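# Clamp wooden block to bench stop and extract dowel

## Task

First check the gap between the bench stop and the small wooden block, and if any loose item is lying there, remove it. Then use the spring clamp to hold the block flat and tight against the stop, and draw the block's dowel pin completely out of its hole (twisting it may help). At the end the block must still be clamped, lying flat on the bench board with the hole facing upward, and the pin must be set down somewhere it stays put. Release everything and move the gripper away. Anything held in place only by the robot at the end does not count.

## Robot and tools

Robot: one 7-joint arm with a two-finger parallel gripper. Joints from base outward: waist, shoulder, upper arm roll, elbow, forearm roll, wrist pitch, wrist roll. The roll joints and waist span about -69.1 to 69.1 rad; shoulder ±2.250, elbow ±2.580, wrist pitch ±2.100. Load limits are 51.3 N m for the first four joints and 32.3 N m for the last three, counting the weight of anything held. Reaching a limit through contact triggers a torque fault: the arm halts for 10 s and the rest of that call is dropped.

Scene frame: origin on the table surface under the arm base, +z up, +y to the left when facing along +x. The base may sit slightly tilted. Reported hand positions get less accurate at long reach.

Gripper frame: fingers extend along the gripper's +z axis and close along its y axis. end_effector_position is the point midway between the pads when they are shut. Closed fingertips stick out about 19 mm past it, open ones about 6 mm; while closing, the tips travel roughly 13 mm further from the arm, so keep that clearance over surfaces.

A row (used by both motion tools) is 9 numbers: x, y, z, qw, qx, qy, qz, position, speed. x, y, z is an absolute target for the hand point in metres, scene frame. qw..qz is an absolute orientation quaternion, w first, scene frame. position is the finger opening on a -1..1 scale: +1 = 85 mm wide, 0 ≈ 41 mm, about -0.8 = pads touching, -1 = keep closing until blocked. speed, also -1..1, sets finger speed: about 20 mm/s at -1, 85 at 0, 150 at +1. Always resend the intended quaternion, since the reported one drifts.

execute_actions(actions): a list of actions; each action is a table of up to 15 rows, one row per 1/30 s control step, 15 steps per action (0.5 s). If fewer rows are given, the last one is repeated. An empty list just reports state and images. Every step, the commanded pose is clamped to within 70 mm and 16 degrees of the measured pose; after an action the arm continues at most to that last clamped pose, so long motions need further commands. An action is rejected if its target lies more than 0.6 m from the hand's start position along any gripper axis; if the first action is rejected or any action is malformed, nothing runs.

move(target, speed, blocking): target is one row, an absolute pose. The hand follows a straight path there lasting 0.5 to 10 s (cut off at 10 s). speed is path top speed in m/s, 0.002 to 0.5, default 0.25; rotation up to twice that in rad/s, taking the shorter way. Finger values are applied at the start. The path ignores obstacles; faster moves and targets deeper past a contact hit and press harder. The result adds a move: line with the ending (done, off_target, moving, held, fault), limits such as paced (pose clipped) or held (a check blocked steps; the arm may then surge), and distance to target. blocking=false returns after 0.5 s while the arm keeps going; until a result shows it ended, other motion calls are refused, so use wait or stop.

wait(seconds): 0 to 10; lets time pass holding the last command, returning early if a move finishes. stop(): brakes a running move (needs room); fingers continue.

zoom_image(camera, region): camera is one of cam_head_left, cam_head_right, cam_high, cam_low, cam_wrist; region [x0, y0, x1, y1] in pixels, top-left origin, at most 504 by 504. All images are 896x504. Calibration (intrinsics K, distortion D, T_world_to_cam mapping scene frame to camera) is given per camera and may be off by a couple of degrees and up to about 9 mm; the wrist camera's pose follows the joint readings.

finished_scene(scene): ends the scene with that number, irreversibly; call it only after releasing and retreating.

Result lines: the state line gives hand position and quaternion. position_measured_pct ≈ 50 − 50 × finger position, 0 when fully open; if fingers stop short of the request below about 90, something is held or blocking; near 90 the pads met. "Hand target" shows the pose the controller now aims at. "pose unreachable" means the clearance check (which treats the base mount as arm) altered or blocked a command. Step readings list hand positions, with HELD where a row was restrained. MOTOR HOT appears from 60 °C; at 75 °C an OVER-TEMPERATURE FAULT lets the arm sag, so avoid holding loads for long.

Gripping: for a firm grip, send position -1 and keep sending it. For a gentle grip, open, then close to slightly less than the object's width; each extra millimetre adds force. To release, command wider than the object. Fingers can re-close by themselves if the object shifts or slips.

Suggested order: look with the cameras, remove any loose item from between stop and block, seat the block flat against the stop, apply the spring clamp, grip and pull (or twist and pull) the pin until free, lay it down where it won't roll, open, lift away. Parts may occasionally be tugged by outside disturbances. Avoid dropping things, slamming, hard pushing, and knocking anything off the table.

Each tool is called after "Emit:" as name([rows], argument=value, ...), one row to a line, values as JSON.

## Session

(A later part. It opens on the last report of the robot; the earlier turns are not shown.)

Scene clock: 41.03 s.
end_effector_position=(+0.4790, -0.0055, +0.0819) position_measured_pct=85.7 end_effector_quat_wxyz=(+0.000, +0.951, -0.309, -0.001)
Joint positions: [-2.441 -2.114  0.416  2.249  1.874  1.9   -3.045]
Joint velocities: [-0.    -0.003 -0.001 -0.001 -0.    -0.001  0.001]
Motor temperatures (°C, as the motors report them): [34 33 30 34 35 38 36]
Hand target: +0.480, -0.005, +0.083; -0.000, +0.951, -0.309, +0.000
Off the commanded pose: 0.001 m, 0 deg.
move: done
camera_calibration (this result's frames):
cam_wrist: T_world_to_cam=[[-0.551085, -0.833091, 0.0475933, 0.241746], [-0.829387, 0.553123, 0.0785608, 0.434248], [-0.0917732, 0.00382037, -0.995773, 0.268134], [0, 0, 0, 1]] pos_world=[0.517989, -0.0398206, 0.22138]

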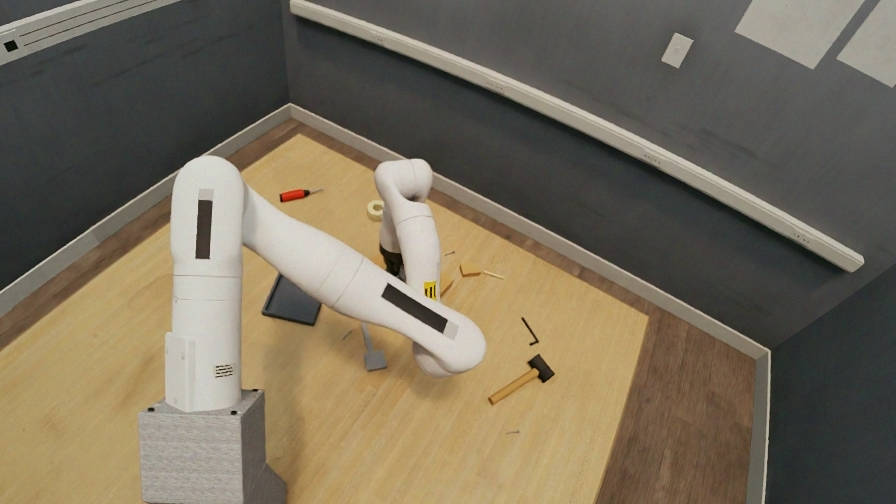

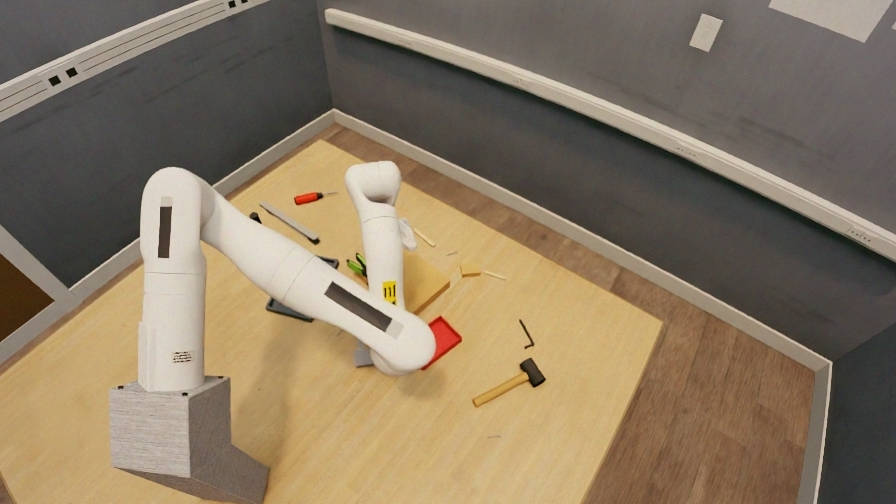

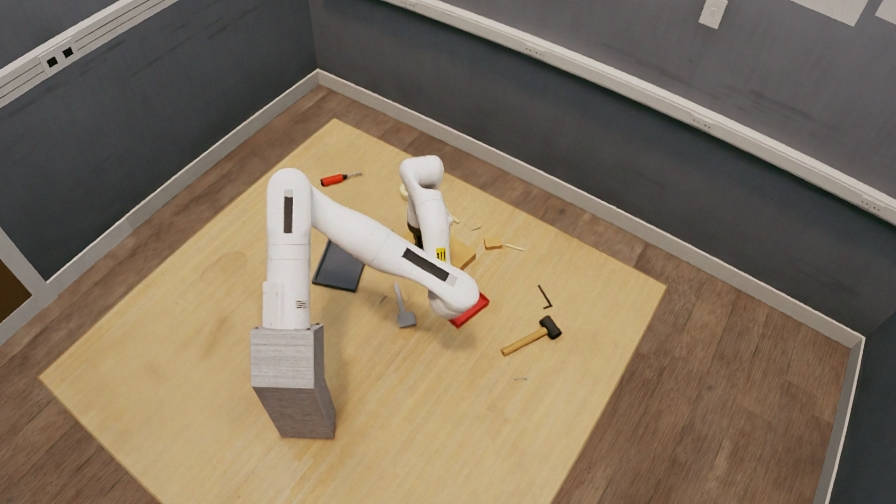

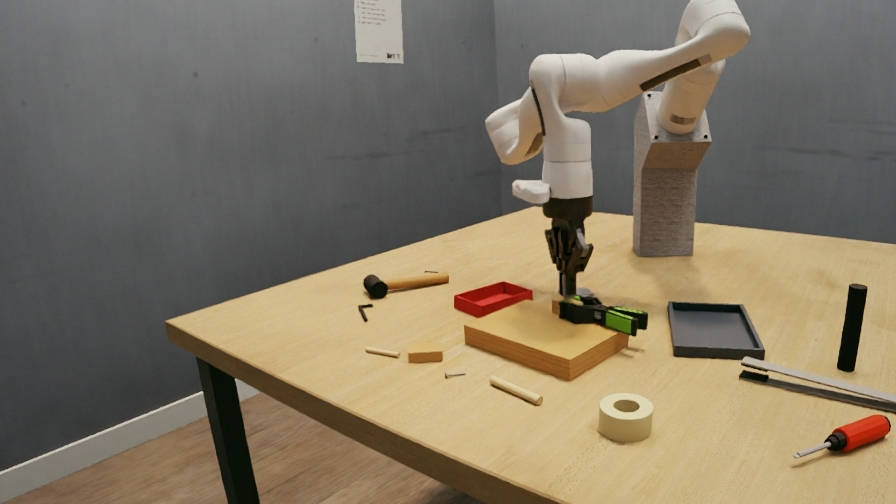

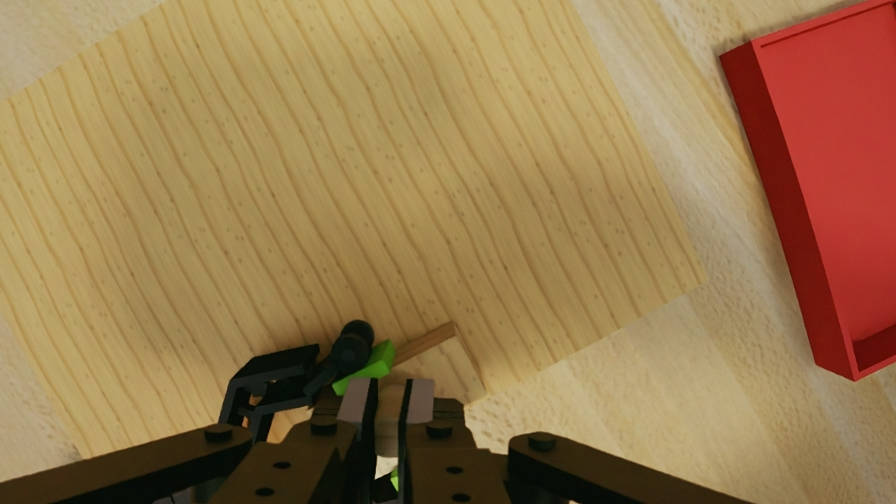

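Emit:
move(target=[0.4792,-0.0055,0.092,0,0.7431,0.6691,0,-1,0], speed=0.45)

Emit:
zoom_image(camera="cam_low", region=[520,255,660,345])

Scene clock: 44.37 s.
end_effector_position=(+0.4793, -0.0065, +0.0920) position_measured_pct=85.7 end_effector_quat_wxyz=(+0.001, +0.744, +0.669, -0.001)
Joint positions: [-2.253 -1.996  0.653  2.264  1.792  1.673 -1.046]
Joint velocities: [-0.001 -0.    -0.003 -0.001  0.    -0.     0.002]
Motor temperatures (°C, as the motors report them): [34 33 30 34 35 38 36]
Hand target: +0.480, -0.006, +0.092; +0.000, +0.743, +0.669, +0.000
Off the commanded pose: 0.001 m, 0 deg.
move: done
camera_calibration (this result's frames):
cam_wrist: T_world_to_cam=[[0.997016, -0.0614316, 0.0467542, -0.496347], [-0.0650047, -0.994738, 0.0791869, 0.0578116], [0.0416436, -0.0819899, -0.995763, 0.213674], [0, 0, 0, 1]] pos_world=[0.489726, 0.0445352, 0.231397]

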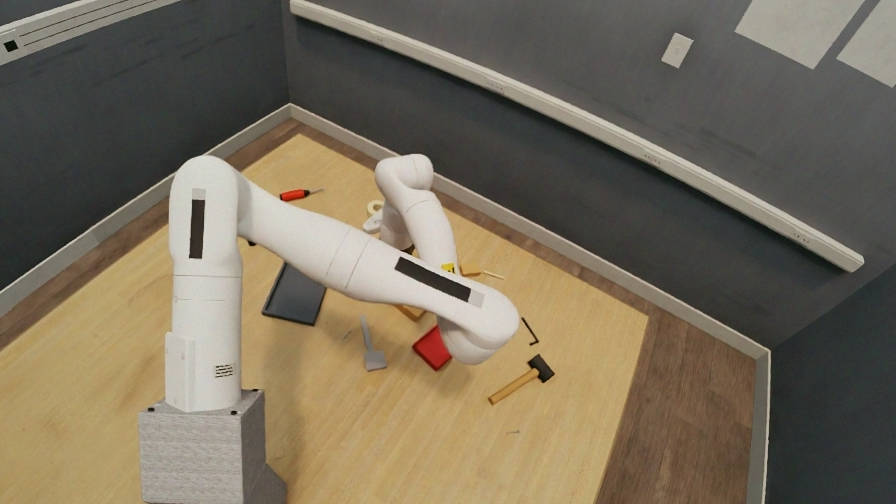

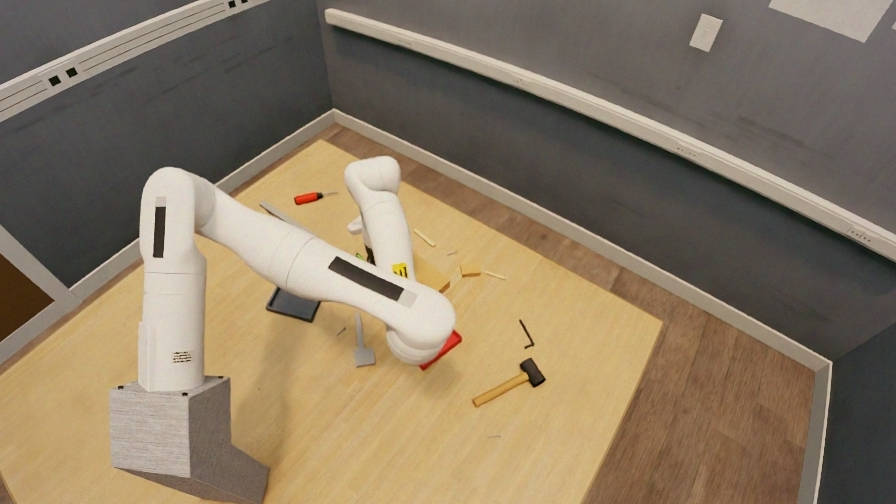

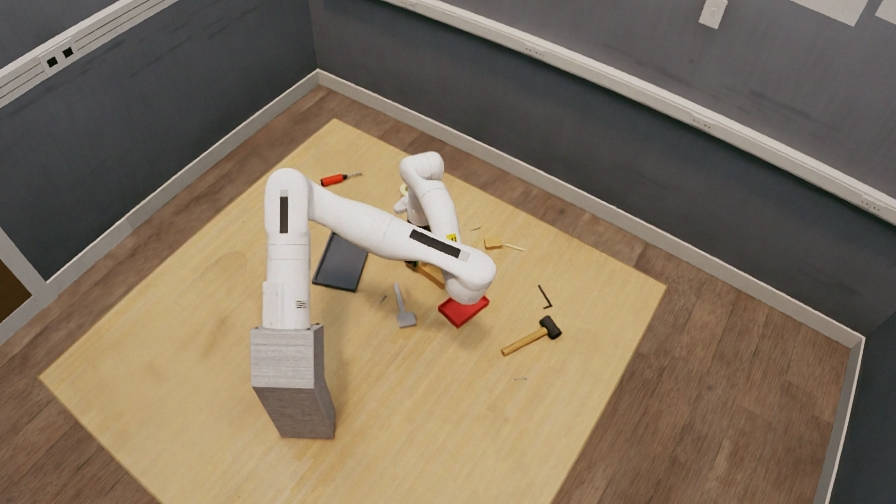

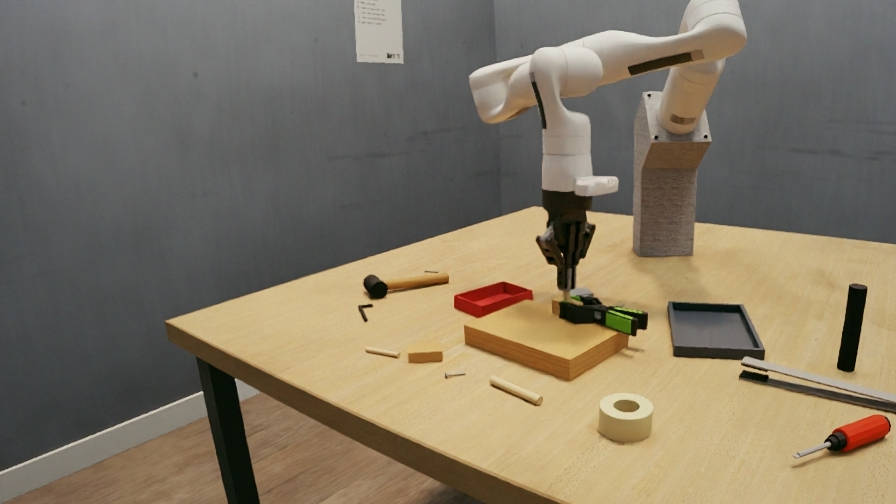

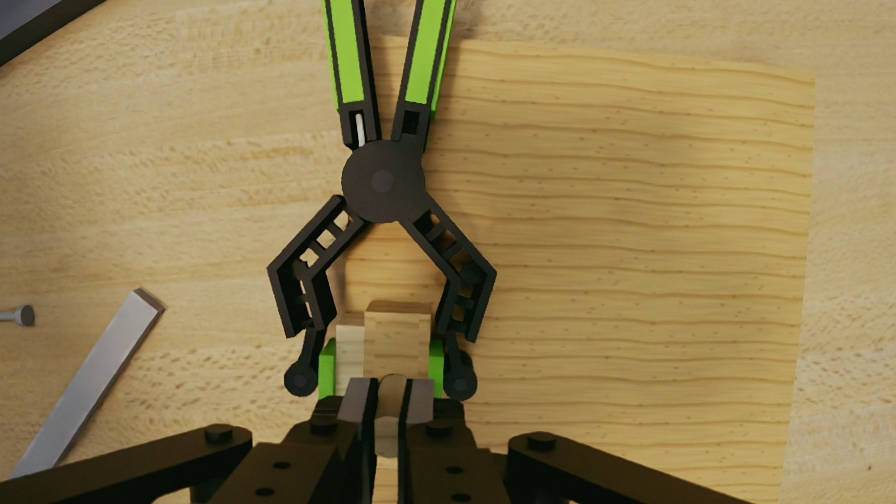

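Region (520, 255, 660, 345) of cam_low's 896x504 image, scaled by 3.600, with more detail than that image has; it fills the top 324 rows of this view, and the rest is white.

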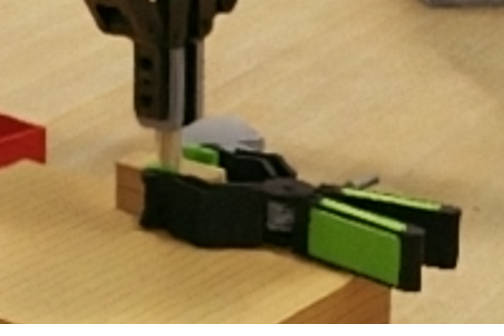

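Emit:
move(target=[0.4793,-0.006,0.104,0,0.5446,0.8387,0,-1,0], speed=0.3)

Emit:
move(target=[0.4793,-0.006,0.125,0,0.5446,0.8387,0,-1,0], speed=0.1)

Emit:
zoom_image(camera="cam_low", region=[520,245,660,345])

Scene clock: 45.87 s.
end_effector_position=(+0.4794, -0.0059, +0.1040) position_measured_pct=85.7 end_effector_quat_wxyz=(+0.000, +0.545, +0.839, +0.000)
Joint positions: [-2.202 -1.953  0.682  2.274  1.746  1.627 -0.545]
Joint velocities: [ 0.001 -0.    -0.001 -0.002  0.     0.001  0.003]
Motor temperatures (°C, as the motors report them): [34 33 30 34 35 38 36]
Hand target: +0.479, -0.006, +0.104; +0.000, +0.545, +0.839, +0.000
Off the commanded pose: 0.000 m, 0 deg.
move: done
camera_calibration (this result's frames):
cam_wrist: T_world_to_cam=[[0.893638, 0.44635, 0.0467197, -0.444358], [0.442291, -0.893566, 0.0769342, -0.184924], [0.0760867, -0.0480876, -0.995941, 0.209407], [0, 0, 0, 1]] pos_world=[0.462953, 0.0431667, 0.243544]

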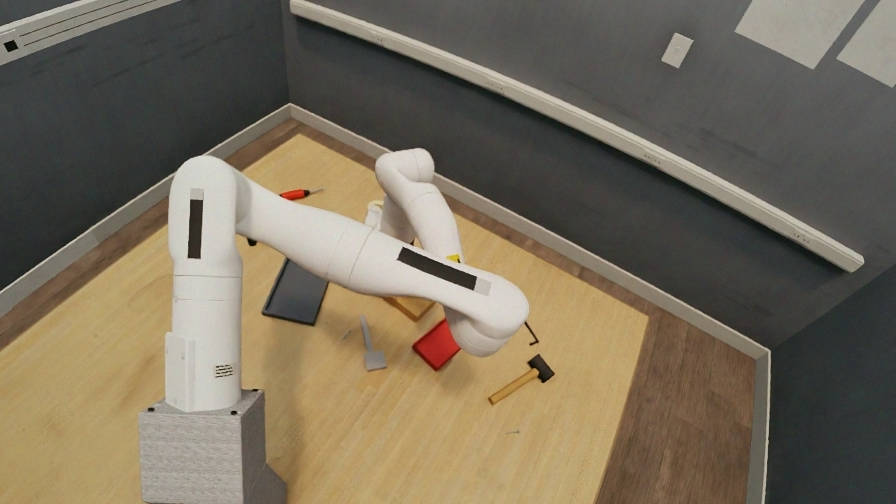

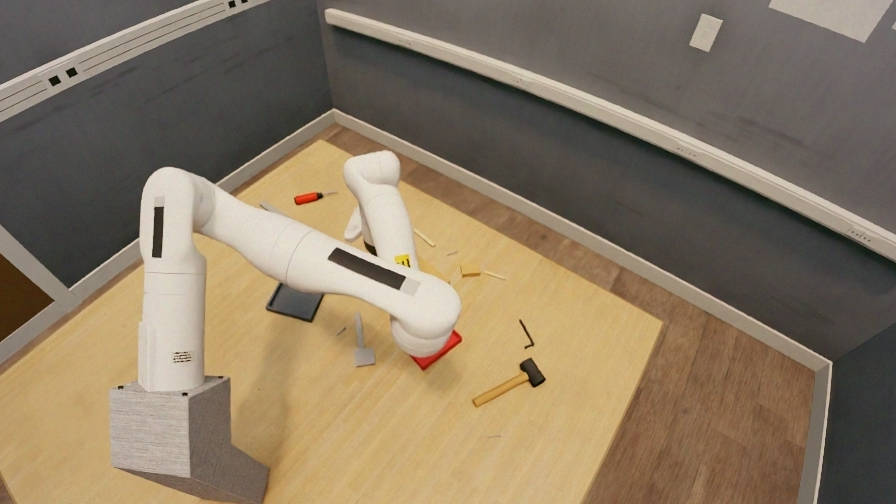

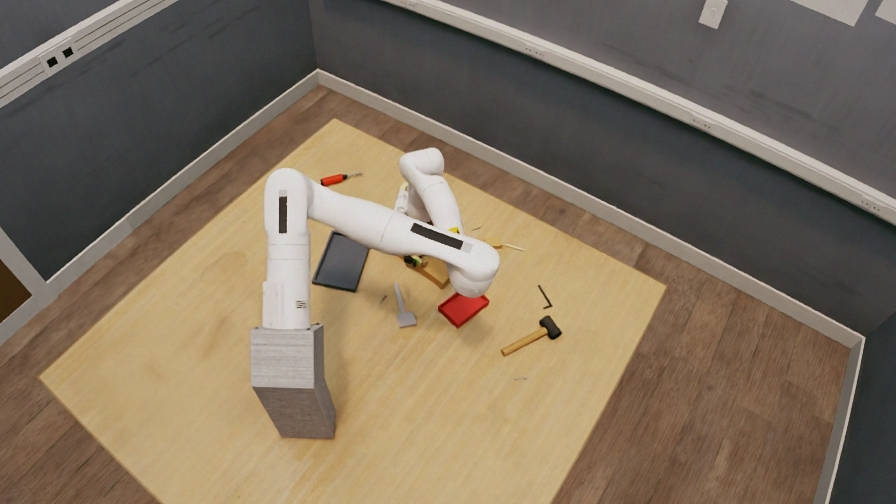

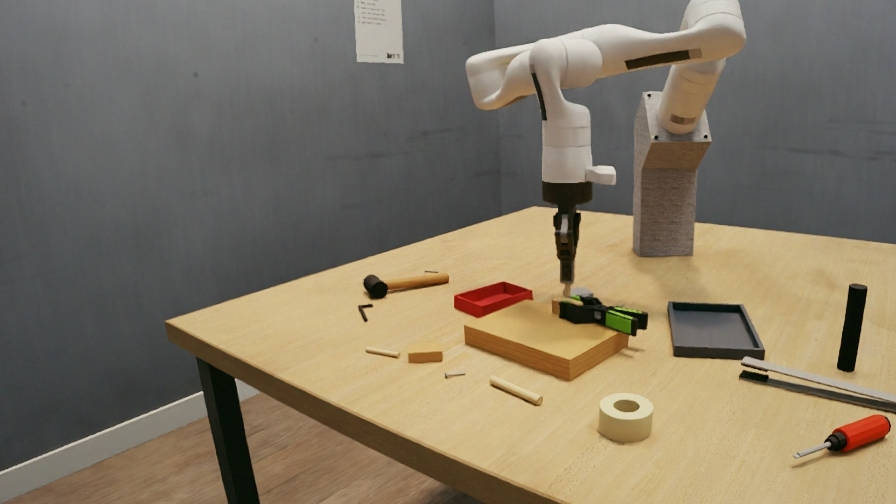

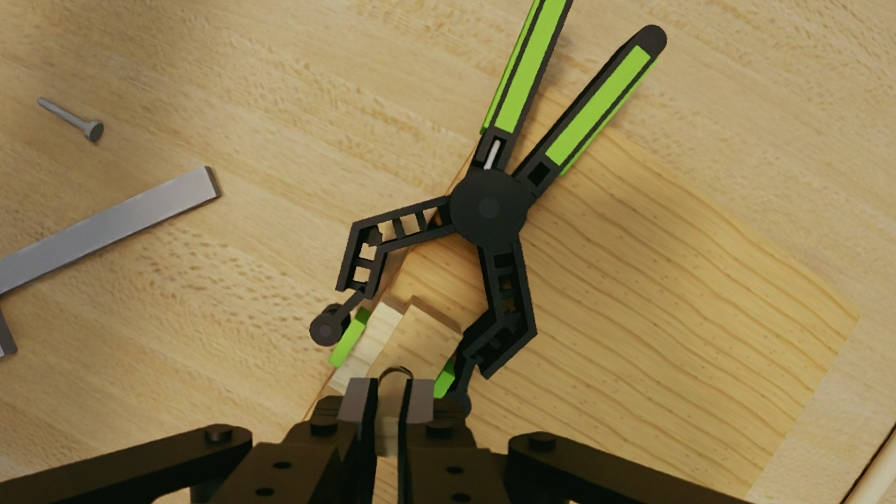

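Scene clock: 46.60 s.
end_effector_position=(+0.4793, -0.0059, +0.1250) position_measured_pct=85.7 end_effector_quat_wxyz=(-0.000, +0.545, +0.839, +0.000)
Joint positions: [-2.17  -1.924  0.645  2.286  1.682  1.639 -0.56 ]
Joint velocities: [ 0.002  0.002 -0.002 -0.    -0.     0.003  0.001]
Motor temperatures (°C, as the motors report them): [34 33 30 34 35 38 36]
Hand target: +0.479, -0.006, +0.125; +0.000, +0.545, +0.839, +0.000
Off the commanded pose: 0.000 m, 0 deg.
move: done
camera_calibration (this result's frames):
cam_wrist: T_world_to_cam=[[0.893726, 0.446183, 0.0466407, -0.445332], [0.442155, -0.893663, 0.0765912, -0.186377], [0.0758547, -0.0478291, -0.995971, 0.230412], [0, 0, 0, 1]] pos_world=[0.462935, 0.0431618, 0.264529]

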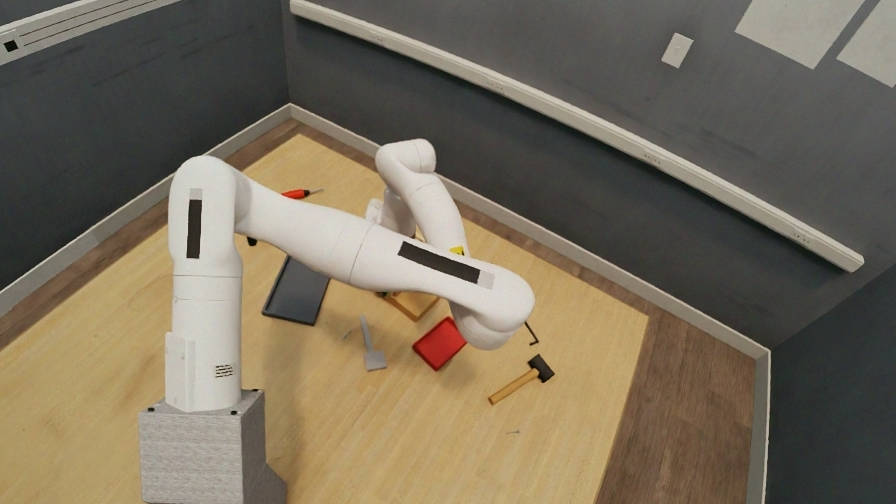

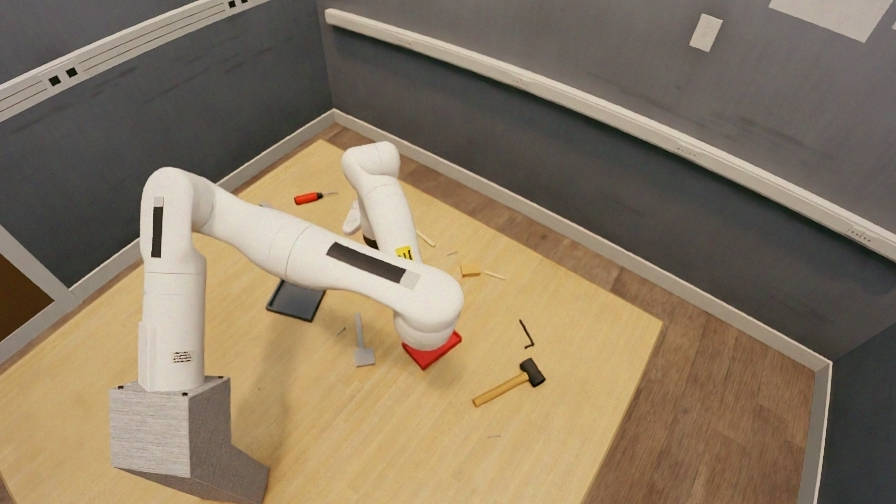

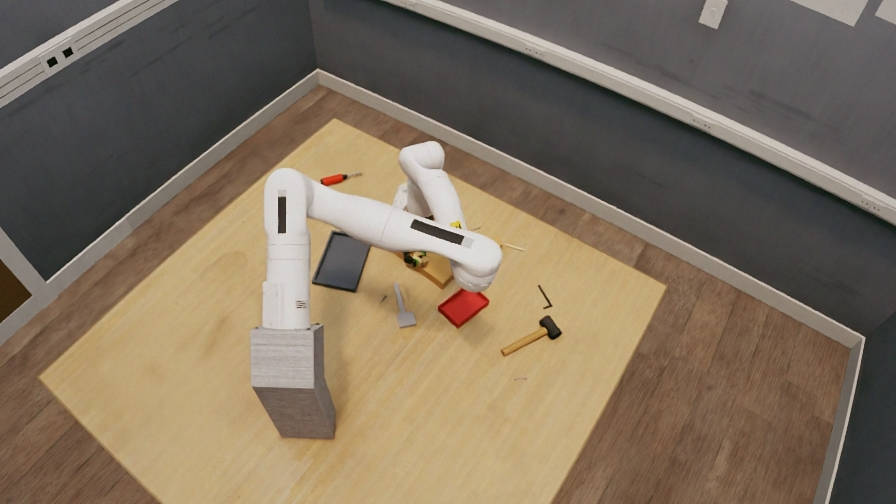

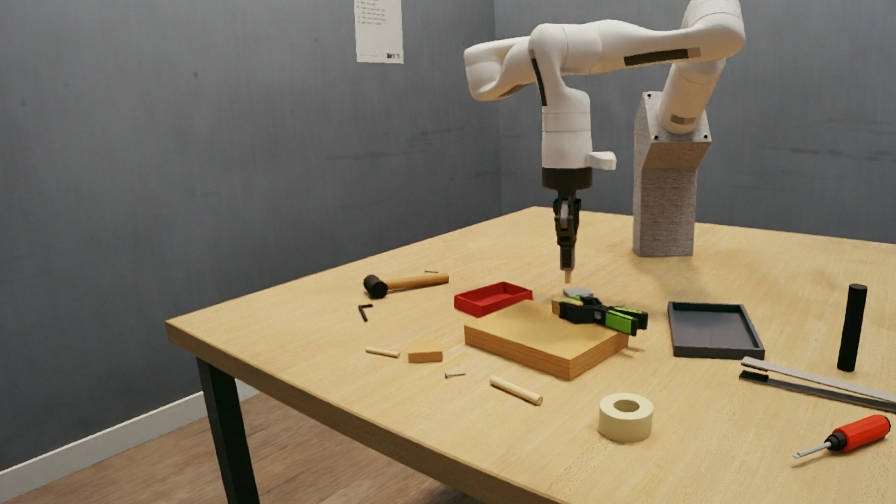

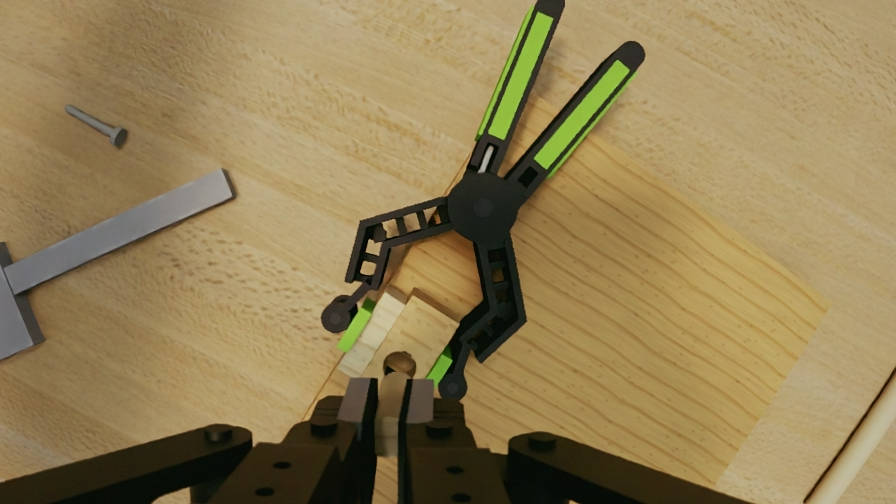

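Region (520, 245, 660, 345) of cam_low's 896x504 image, scaled by 3.600, with more detail than that image has; it fills the top 360 rows of this view, and the rest is white.

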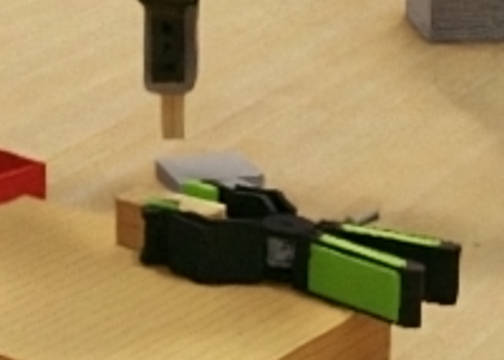

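Emit:
execute_actions(actions=[])

Scene clock: 47.10 s.
end_effector_position=(+0.4794, -0.0060, +0.1251) position_measured_pct=85.7 end_effector_quat_wxyz=(+0.000, +0.545, +0.839, +0.000)
Joint positions: [-2.17  -1.924  0.645  2.286  1.682  1.639 -0.56 ]
Joint velocities: [ 0.    -0.001  0.    -0.001  0.     0.001 -0.001]
Motor temperatures (°C, as the motors report them): [34 33 30 34 35 38 36]
Hand target: +0.479, -0.006, +0.125; +0.000, +0.545, +0.839, +0.000
Off the commanded pose: 0.000 m, 0 deg.
camera_calibration (this result's frames):
cam_wrist: T_world_to_cam=[[0.893689, 0.446256, 0.0466486, -0.445336], [0.442199, -0.893609, 0.0769571, -0.186572], [0.0760282, -0.0481477, -0.995943, 0.230413], [0, 0, 0, 1]] pos_world=[0.462976, 0.0431049, 0.264611]

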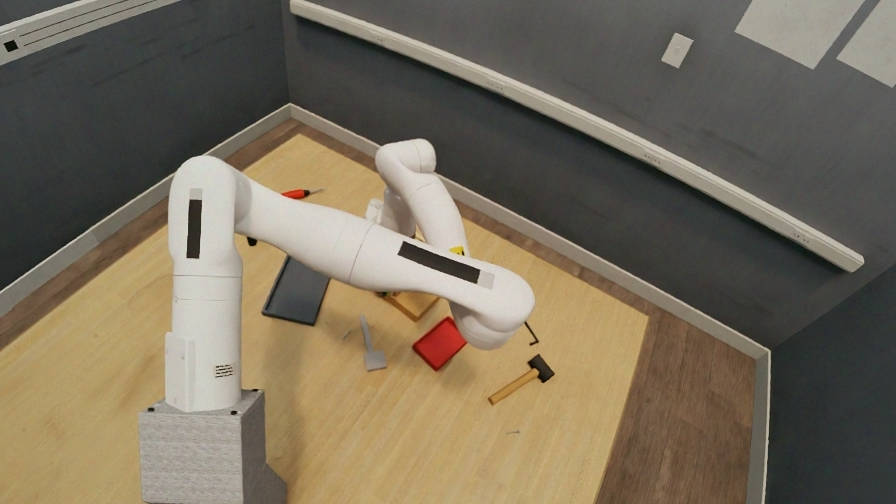

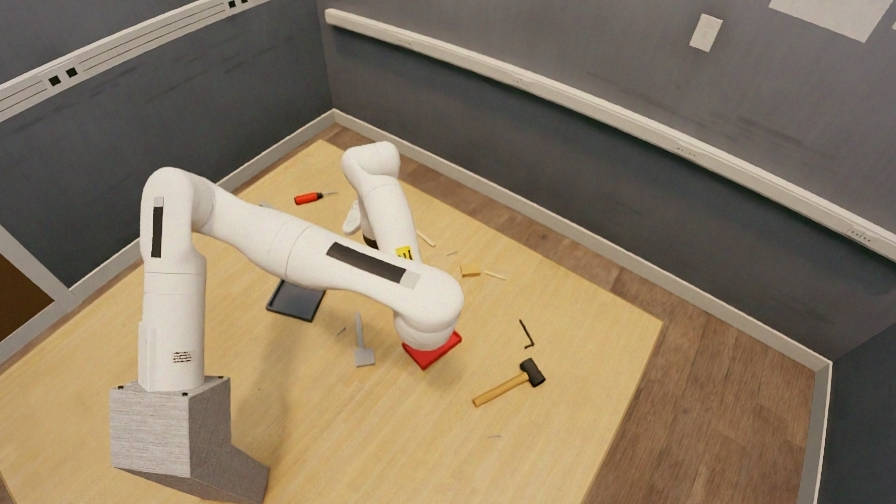

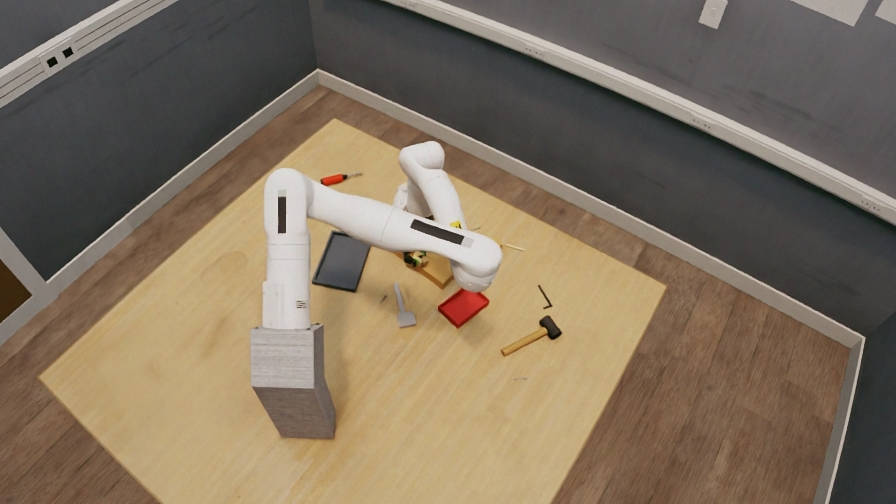

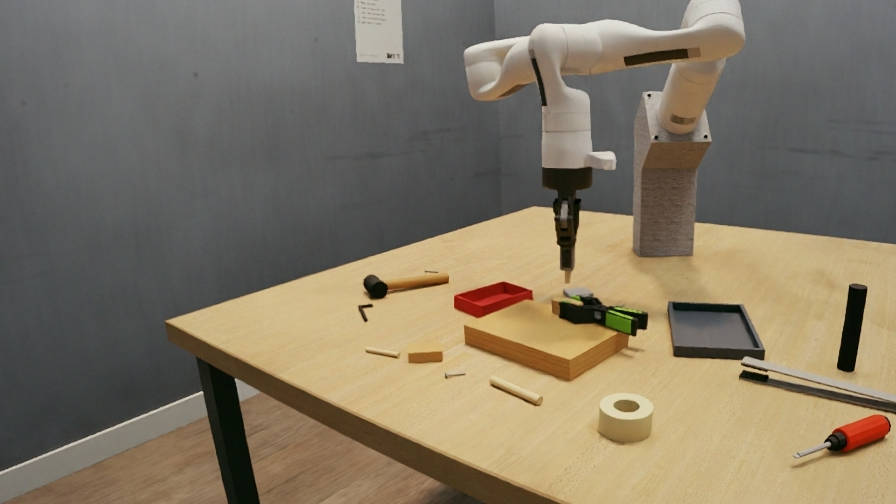

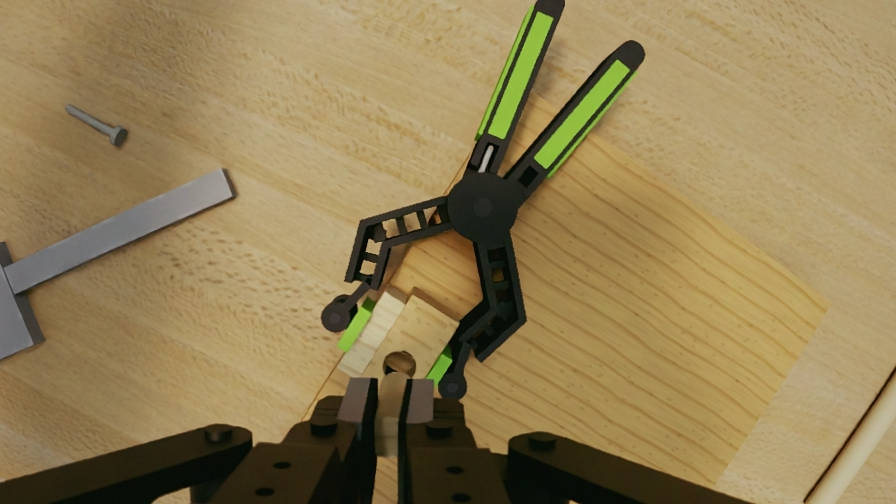

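Emit:
move(target=[0.345,0.17,0.09,-0.3872,0.4831,0.7439,0.2515,-1,0], speed=0.2)

Scene clock: 50.47 s.
end_effector_position=(+0.3441, +0.1705, +0.0900) position_measured_pct=85.7 end_effector_quat_wxyz=(-0.388, +0.482, +0.745, +0.252)
Joint positions: [-2.268 -2.251  0.926  2.072  1.127  1.297 -0.007]
Joint velocities: [ 0.003 -0.001  0.001 -0.001  0.    -0.003  0.002]
Motor temperatures (°C, as the motors report them): [34 33 30 34 35 38 36]
Hand target: +0.344, +0.170, +0.090; -0.387, +0.482, +0.744, +0.252
Off the commanded pose: 0.001 m, 0 deg.
joint sent to its limit — the command would take joint 2 (shoulder) past its lower limit, so that joint was sent only as far as its limit.
move: done
camera_calibration (this result's frames):
cam_wrist: T_world_to_cam=[[0.915609, 0.396866, 0.0644761, -0.4023], [0.297639, -0.561211, -0.772304, 0.10315], [-0.270317, 0.726319, -0.631972, 0.168655], [0, 0, 0, 1]] pos_world=[0.383238, 0.0950512, 0.212187]

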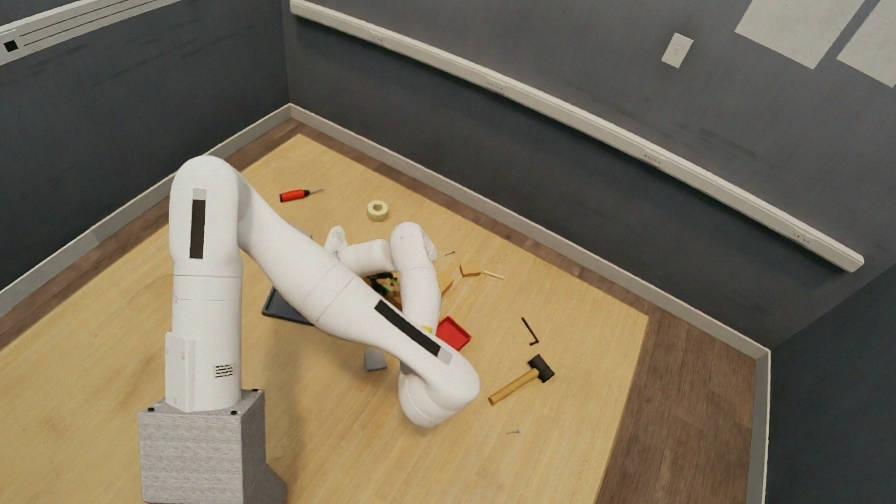

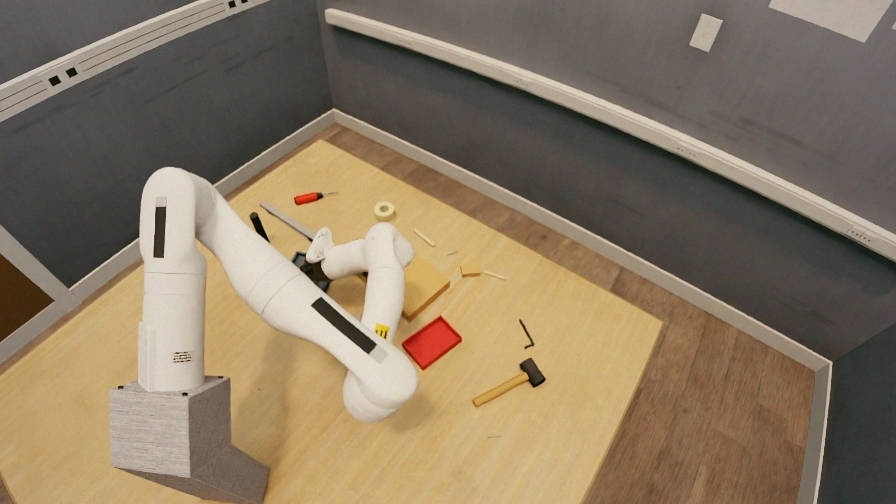

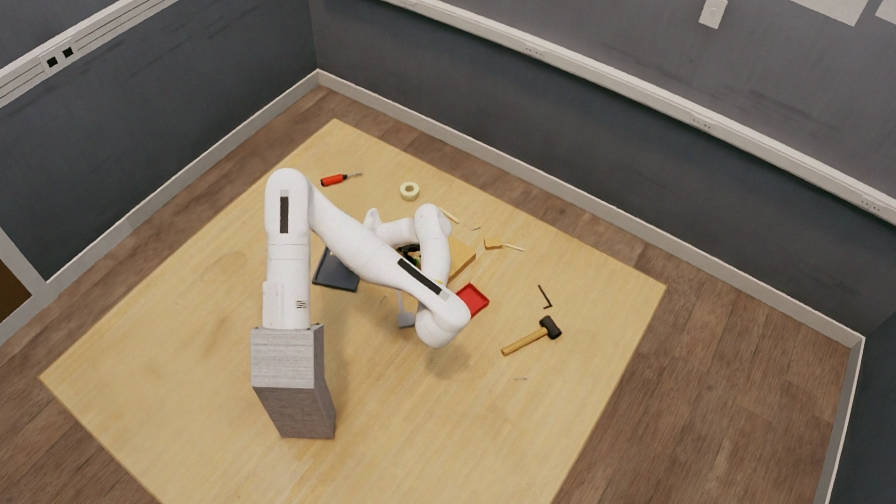

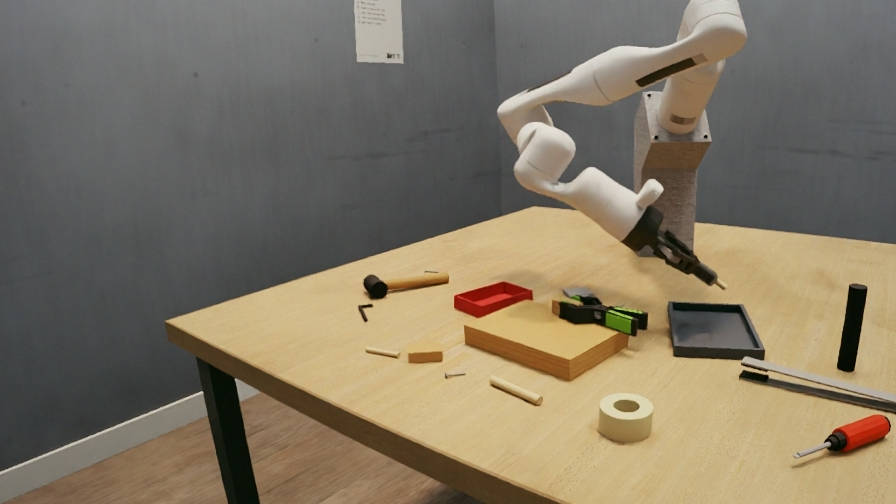

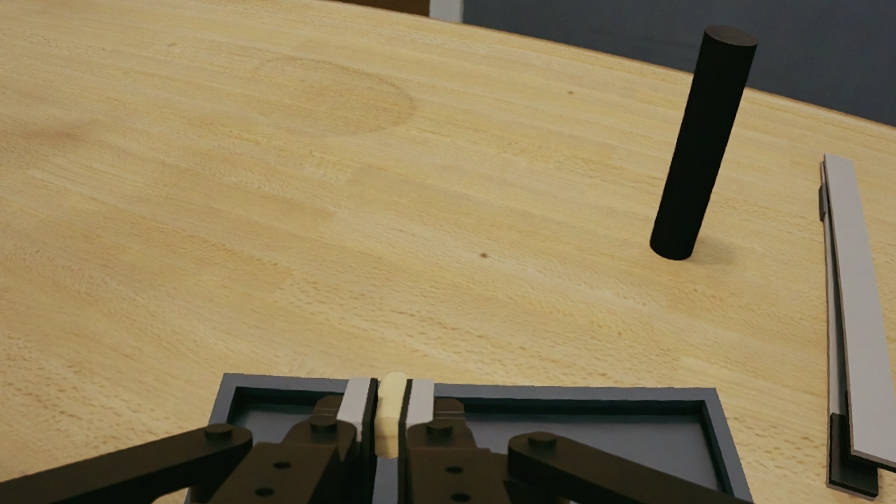

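Emit:
move(target=[0.343,0.18,0.037,-0.3872,0.4831,0.7439,0.2515,-1,0], speed=0.08)

Emit:
zoom_image(camera="cam_low", region=[540,200,800,380])

Scene clock: 51.77 s.
end_effector_position=(+0.3428, +0.1799, +0.0370) position_measured_pct=85.7 end_effector_quat_wxyz=(-0.387, +0.483, +0.744, +0.251)
Joint positions: [-2.336 -2.251  1.019  1.983  1.187  1.214  0.079]
Joint velocities: [-0.003 -0.     0.002 -0.002 -0.001 -0.004  0.002]
Motor temperatures (°C, as the motors report them): [34 33 30 34 35 38 36]
Hand target: +0.343, +0.180, +0.037; -0.387, +0.483, +0.744, +0.251
Off the commanded pose: 0.000 m, 0 deg.
move: done
camera_calibration (this result's frames):
cam_wrist: T_world_to_cam=[[0.916663, 0.394695, 0.0628015, -0.401305], [0.295453, -0.563415, -0.771538, 0.0690898], [-0.269139, 0.725796, -0.633076, 0.127703], [0, 0, 0, 1]] pos_world=[0.381819, 0.104633, 0.159354]

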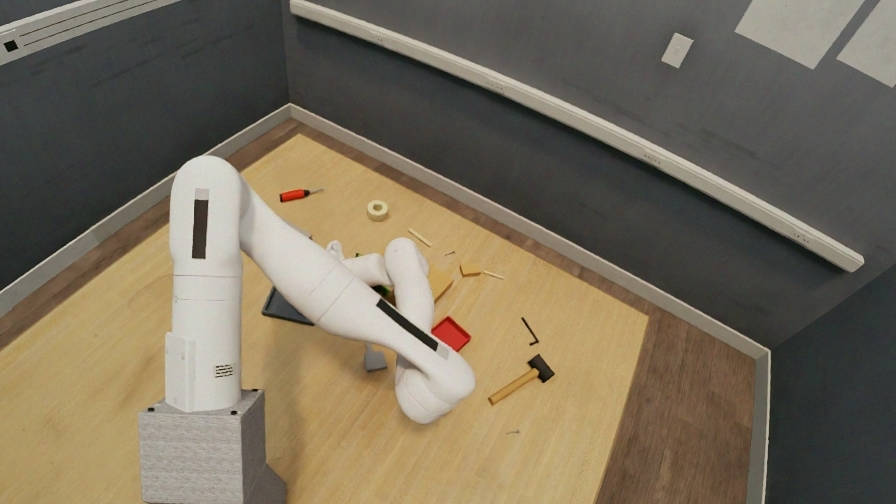

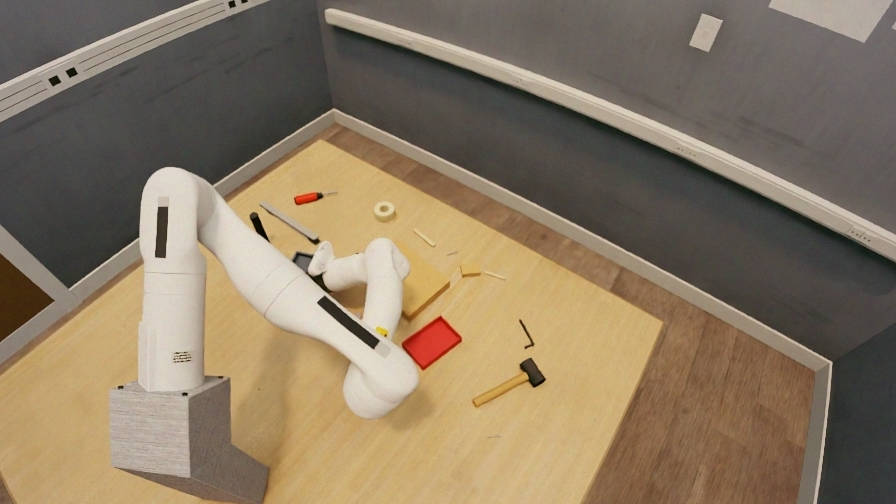

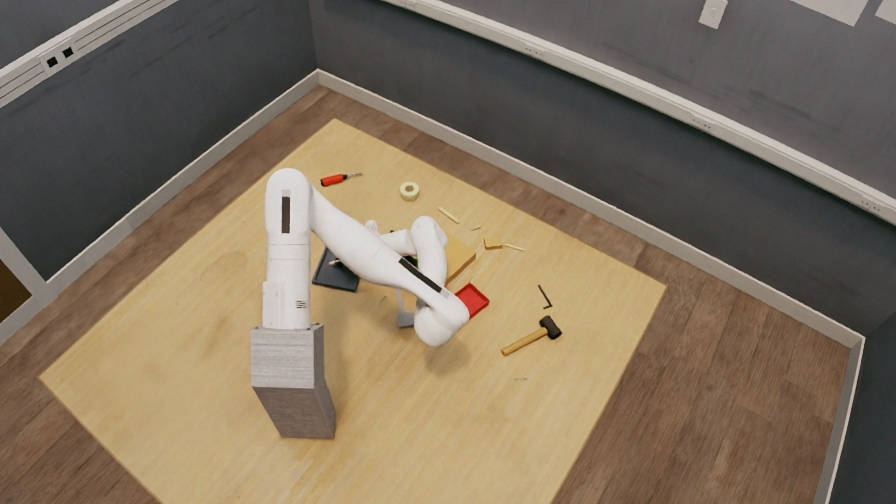

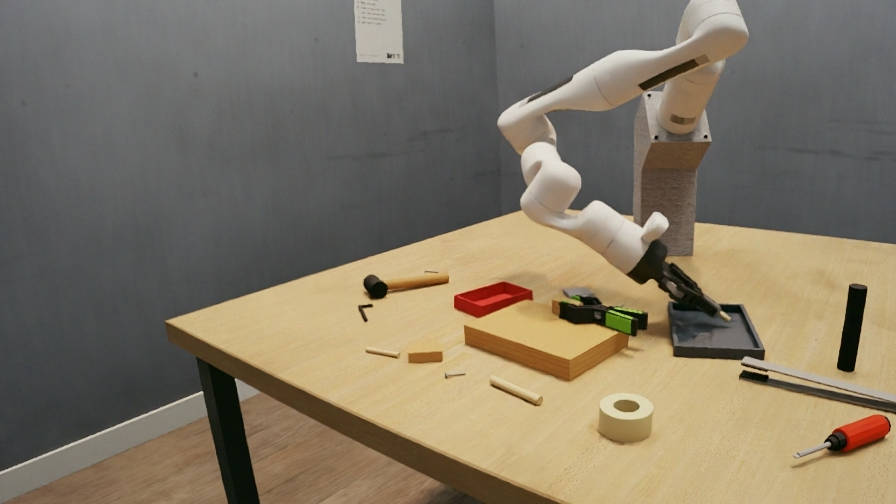

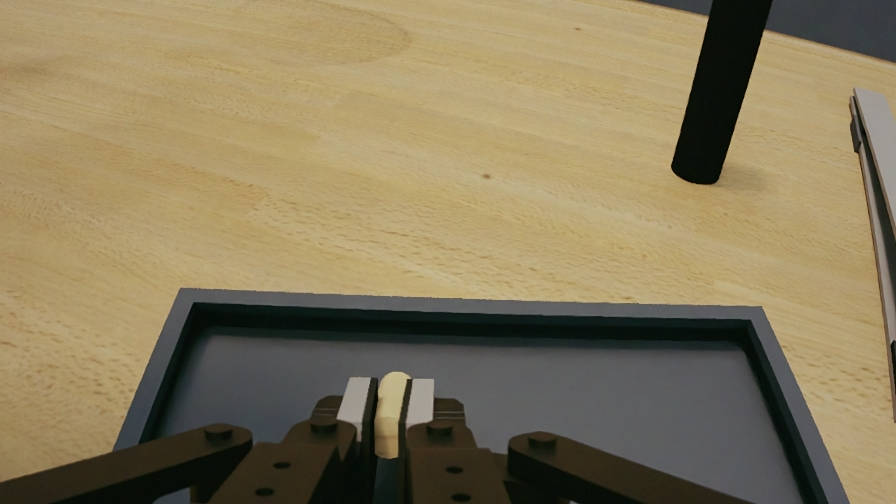

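Region (540, 200, 800, 380) of cam_low's 896x504 image, scaled by 1.938, with more detail than that image has; it fills the top 349 rows of this view, and the rest is white.

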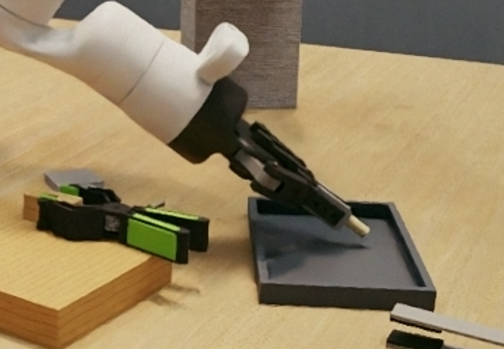

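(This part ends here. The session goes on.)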